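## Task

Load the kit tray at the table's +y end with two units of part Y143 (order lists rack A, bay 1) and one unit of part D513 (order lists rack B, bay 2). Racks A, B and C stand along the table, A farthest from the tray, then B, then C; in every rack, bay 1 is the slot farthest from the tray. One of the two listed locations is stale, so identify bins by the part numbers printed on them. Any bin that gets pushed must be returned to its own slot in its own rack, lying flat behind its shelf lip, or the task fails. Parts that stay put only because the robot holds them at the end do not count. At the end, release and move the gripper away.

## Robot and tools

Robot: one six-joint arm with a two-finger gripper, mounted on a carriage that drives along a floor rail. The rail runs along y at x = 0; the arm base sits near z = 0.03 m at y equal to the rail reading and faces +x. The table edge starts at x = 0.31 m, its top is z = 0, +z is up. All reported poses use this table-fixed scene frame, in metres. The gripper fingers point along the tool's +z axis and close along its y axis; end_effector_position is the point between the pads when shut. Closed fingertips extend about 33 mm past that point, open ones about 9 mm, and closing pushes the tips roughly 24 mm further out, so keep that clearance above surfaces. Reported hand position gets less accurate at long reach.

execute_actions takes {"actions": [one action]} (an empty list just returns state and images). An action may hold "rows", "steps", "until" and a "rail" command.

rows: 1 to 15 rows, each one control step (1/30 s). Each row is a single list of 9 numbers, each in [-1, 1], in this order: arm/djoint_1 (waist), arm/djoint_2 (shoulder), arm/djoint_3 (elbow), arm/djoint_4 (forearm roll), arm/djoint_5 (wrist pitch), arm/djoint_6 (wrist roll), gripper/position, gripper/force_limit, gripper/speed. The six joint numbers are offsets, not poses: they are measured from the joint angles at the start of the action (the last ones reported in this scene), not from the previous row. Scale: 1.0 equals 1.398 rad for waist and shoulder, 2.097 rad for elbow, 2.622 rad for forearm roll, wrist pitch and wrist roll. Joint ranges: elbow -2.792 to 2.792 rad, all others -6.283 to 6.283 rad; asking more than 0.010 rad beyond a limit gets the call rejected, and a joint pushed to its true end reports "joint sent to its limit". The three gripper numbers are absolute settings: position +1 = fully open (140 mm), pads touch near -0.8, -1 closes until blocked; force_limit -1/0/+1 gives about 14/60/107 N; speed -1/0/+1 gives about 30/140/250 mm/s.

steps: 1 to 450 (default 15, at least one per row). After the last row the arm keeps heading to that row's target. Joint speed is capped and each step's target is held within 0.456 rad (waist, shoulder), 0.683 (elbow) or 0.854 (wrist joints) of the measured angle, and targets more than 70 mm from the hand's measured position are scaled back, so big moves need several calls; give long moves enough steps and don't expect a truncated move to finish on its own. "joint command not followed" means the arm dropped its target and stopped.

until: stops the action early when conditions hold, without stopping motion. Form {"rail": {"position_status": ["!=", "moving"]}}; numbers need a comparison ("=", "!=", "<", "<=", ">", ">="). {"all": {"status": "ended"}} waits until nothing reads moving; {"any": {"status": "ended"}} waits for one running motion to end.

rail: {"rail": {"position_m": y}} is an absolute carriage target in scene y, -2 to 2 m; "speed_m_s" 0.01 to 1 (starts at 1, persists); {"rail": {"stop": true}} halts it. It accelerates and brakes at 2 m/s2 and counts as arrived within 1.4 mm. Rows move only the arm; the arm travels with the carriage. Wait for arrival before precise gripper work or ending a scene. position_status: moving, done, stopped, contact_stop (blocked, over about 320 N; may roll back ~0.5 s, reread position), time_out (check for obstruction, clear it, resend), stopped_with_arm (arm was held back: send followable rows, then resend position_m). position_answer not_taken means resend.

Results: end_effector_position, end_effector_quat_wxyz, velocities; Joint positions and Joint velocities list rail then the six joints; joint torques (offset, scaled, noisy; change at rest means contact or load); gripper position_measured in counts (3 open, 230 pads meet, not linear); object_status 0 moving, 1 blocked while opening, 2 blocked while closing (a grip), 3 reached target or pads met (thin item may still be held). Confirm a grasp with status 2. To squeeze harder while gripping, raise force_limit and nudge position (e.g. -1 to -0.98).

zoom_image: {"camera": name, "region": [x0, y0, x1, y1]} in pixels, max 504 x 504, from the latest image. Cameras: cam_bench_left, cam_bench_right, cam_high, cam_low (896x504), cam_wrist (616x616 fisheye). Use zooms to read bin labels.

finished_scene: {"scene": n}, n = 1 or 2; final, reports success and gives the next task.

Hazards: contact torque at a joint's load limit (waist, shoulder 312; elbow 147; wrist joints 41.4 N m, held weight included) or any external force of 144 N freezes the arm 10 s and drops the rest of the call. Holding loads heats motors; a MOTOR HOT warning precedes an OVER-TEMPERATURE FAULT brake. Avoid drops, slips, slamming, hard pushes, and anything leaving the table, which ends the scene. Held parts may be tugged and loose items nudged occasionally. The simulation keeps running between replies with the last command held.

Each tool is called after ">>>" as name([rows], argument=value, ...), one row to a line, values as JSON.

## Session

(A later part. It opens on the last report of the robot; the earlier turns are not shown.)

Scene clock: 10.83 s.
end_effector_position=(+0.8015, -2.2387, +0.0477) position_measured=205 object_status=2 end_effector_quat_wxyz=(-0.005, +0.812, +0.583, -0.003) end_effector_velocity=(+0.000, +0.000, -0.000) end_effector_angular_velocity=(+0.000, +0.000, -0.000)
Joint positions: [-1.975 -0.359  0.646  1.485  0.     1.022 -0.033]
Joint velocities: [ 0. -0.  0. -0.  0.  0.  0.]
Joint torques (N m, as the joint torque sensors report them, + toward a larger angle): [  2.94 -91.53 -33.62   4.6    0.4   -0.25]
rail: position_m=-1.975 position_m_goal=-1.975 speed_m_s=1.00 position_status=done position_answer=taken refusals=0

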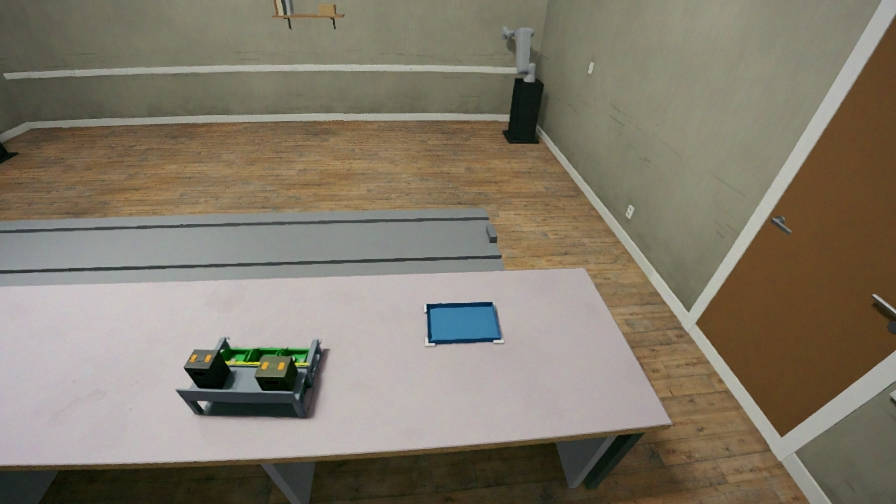

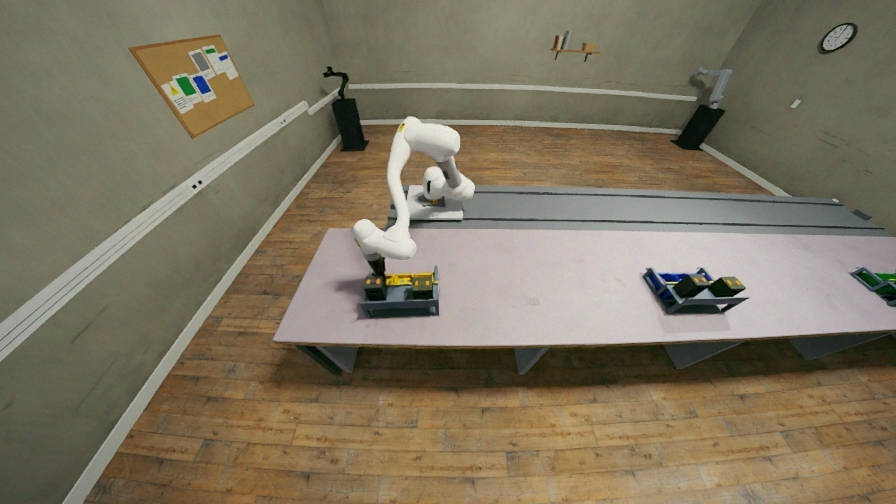

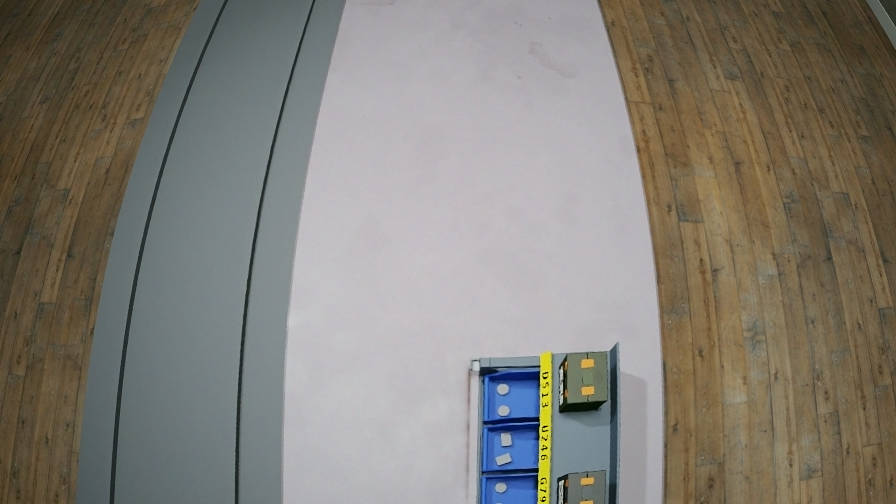

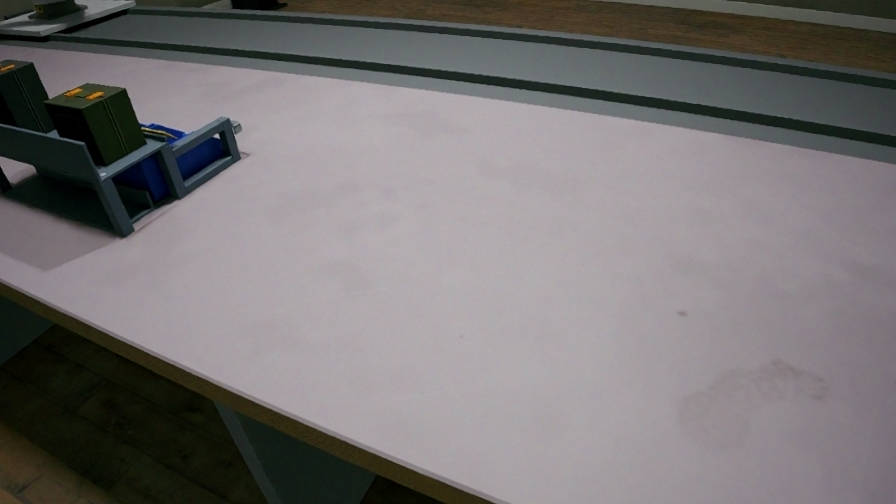

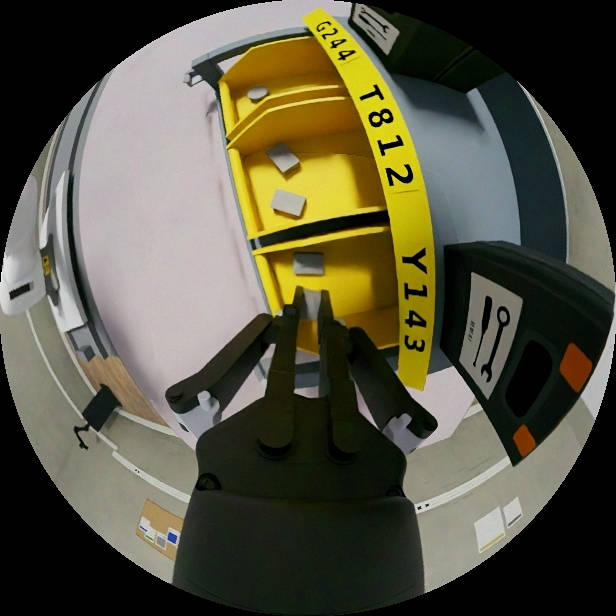

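>>> execute_actions([
  {"rows":[[0,-0.108,-0.1134,0,0.1469,0,-1,0,-0.5]],"steps":34},
])

>>> execute_actions([
  {"rows":[[0.743,0,0,0,0,0.33,-1,0,-0.5]],"steps":200,"rail":{"position_m":1.35},"until":{"rail":{"position_status":["!=","moving"]}}},
])

Scene clock: 13.63 s.
end_effector_position=(+0.8014, -2.2386, +0.2999) position_measured=205 object_status=2 end_effector_quat_wxyz=(-0.003, +0.812, +0.583, -0.002) end_effector_velocity=(+0.000, -0.000, -0.000) end_effector_angular_velocity=(-0.000, -0.000, +0.000)
Joint positions: [-1.975 -0.359  0.495  1.247  0.     1.407 -0.033]
Joint velocities: [ 0. -0.  0. -0. -0.  0.  0.]
Joint torques (N m, as the joint torque sensors report them, + toward a larger angle): [  2.95 -86.15 -41.55   4.97   0.4   -0.16]
rail: position_m=-1.975 position_m_goal=-1.975 speed_m_s=1.00 position_status=done position_answer=taken refusals=0

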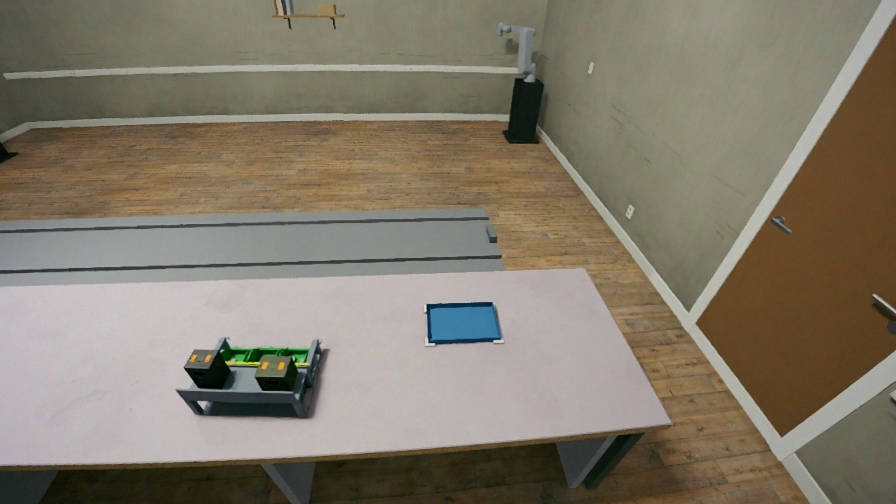

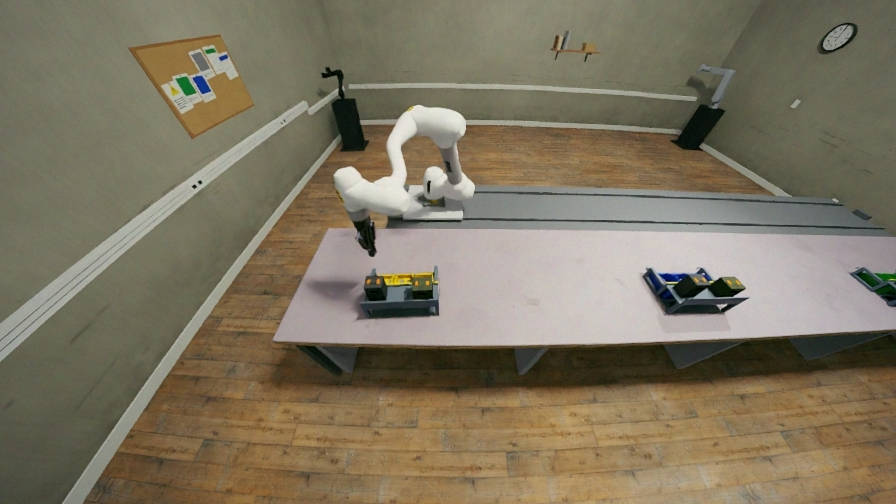

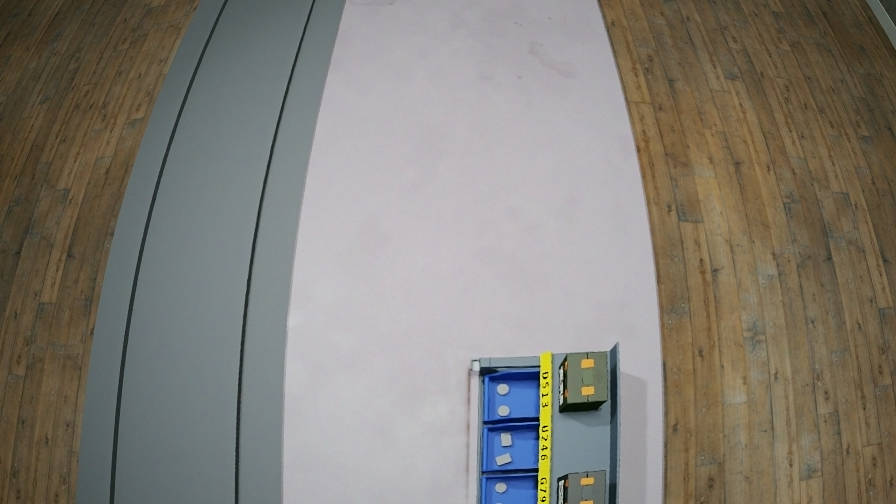

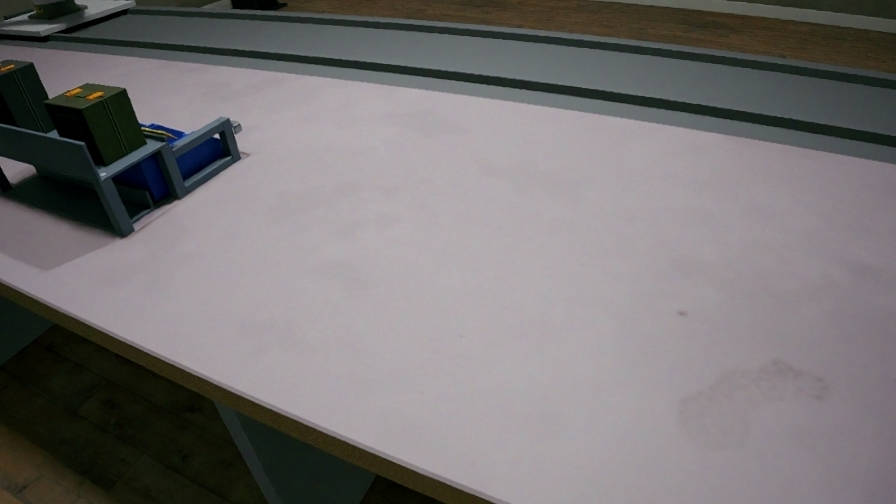

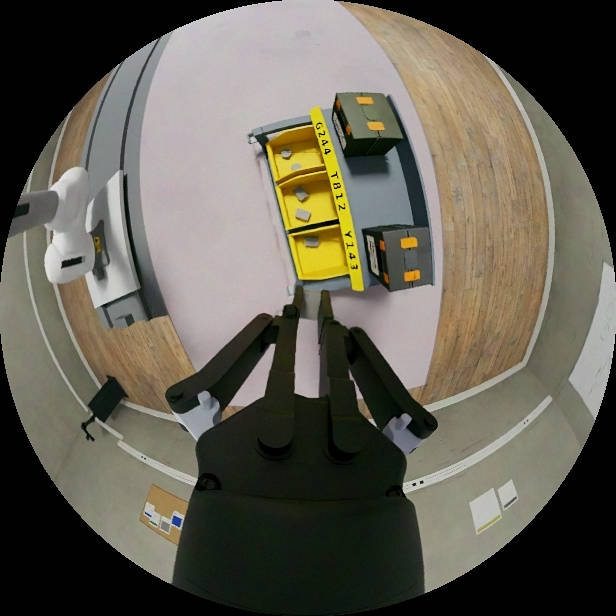

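Scene clock: 17.47 s.
end_effector_position=(+0.6336, +1.9077, +0.2999) position_measured=205 object_status=2 end_effector_quat_wxyz=(-0.000, +0.759, +0.651, -0.004) end_effector_velocity=(+0.000, +0.032, -0.000) end_effector_angular_velocity=(-0.000, +0.000, -0.000)
Joint positions: [1.351 0.68  0.495 1.247 0.    1.407 0.832]
Joint velocities: [ 0.032 -0.    -0.     0.    -0.     0.    -0.   ]
Joint torques (N m, as the joint torque sensors report them, + toward a larger angle): [ -10.66 -100.15  -41.18    4.11    0.89    0.17]
rail: position_m=1.351 position_m_goal=1.350 speed_m_s=1.00 position_status=done position_answer=taken refusals=0

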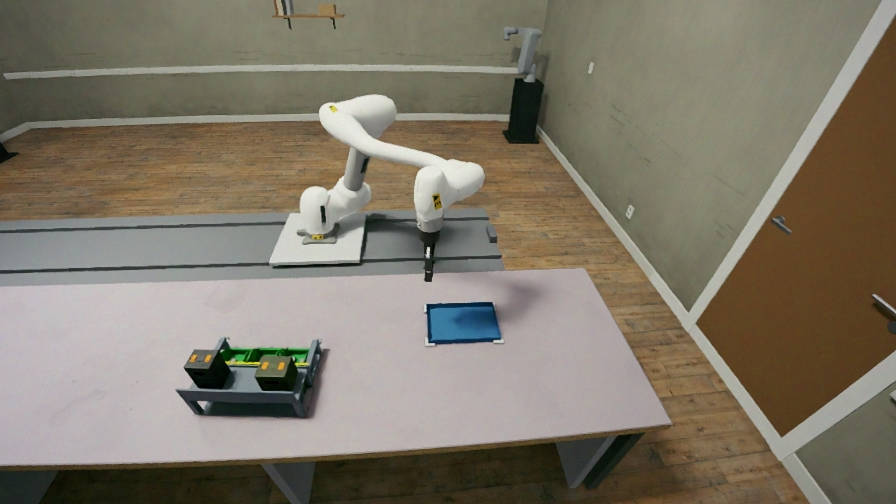

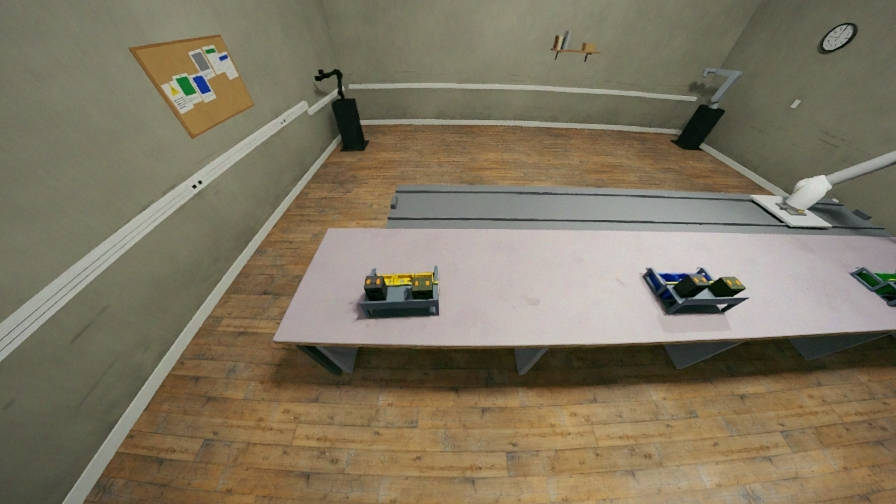

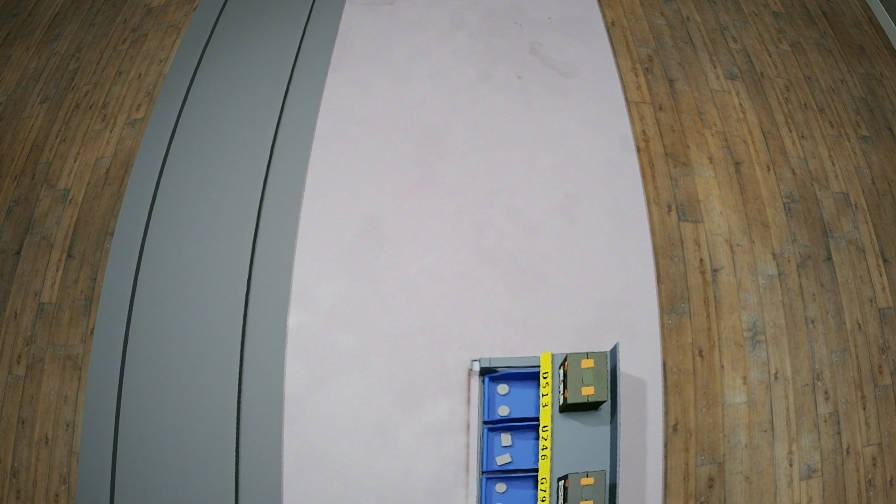

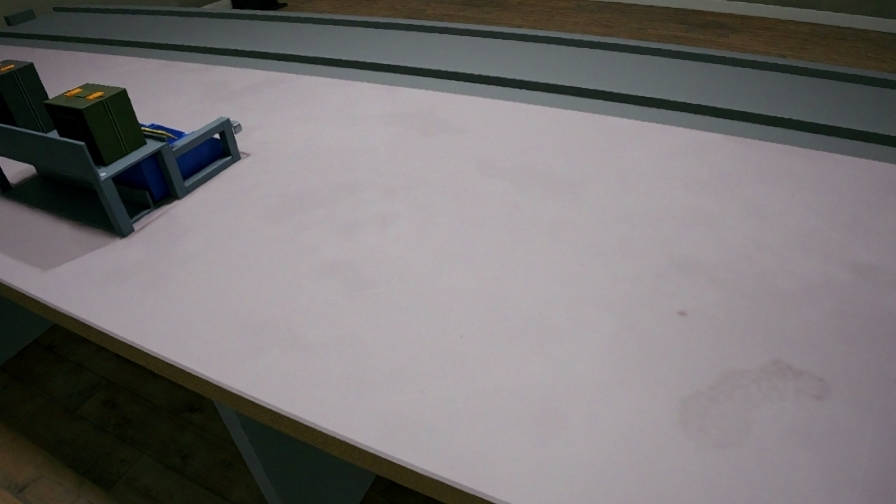

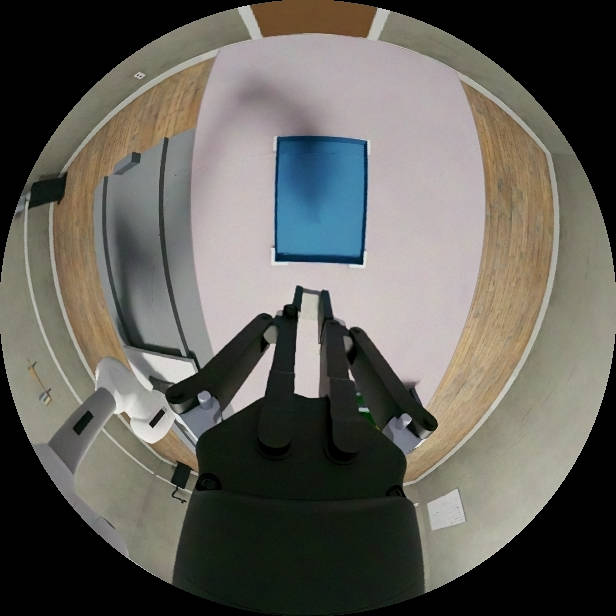

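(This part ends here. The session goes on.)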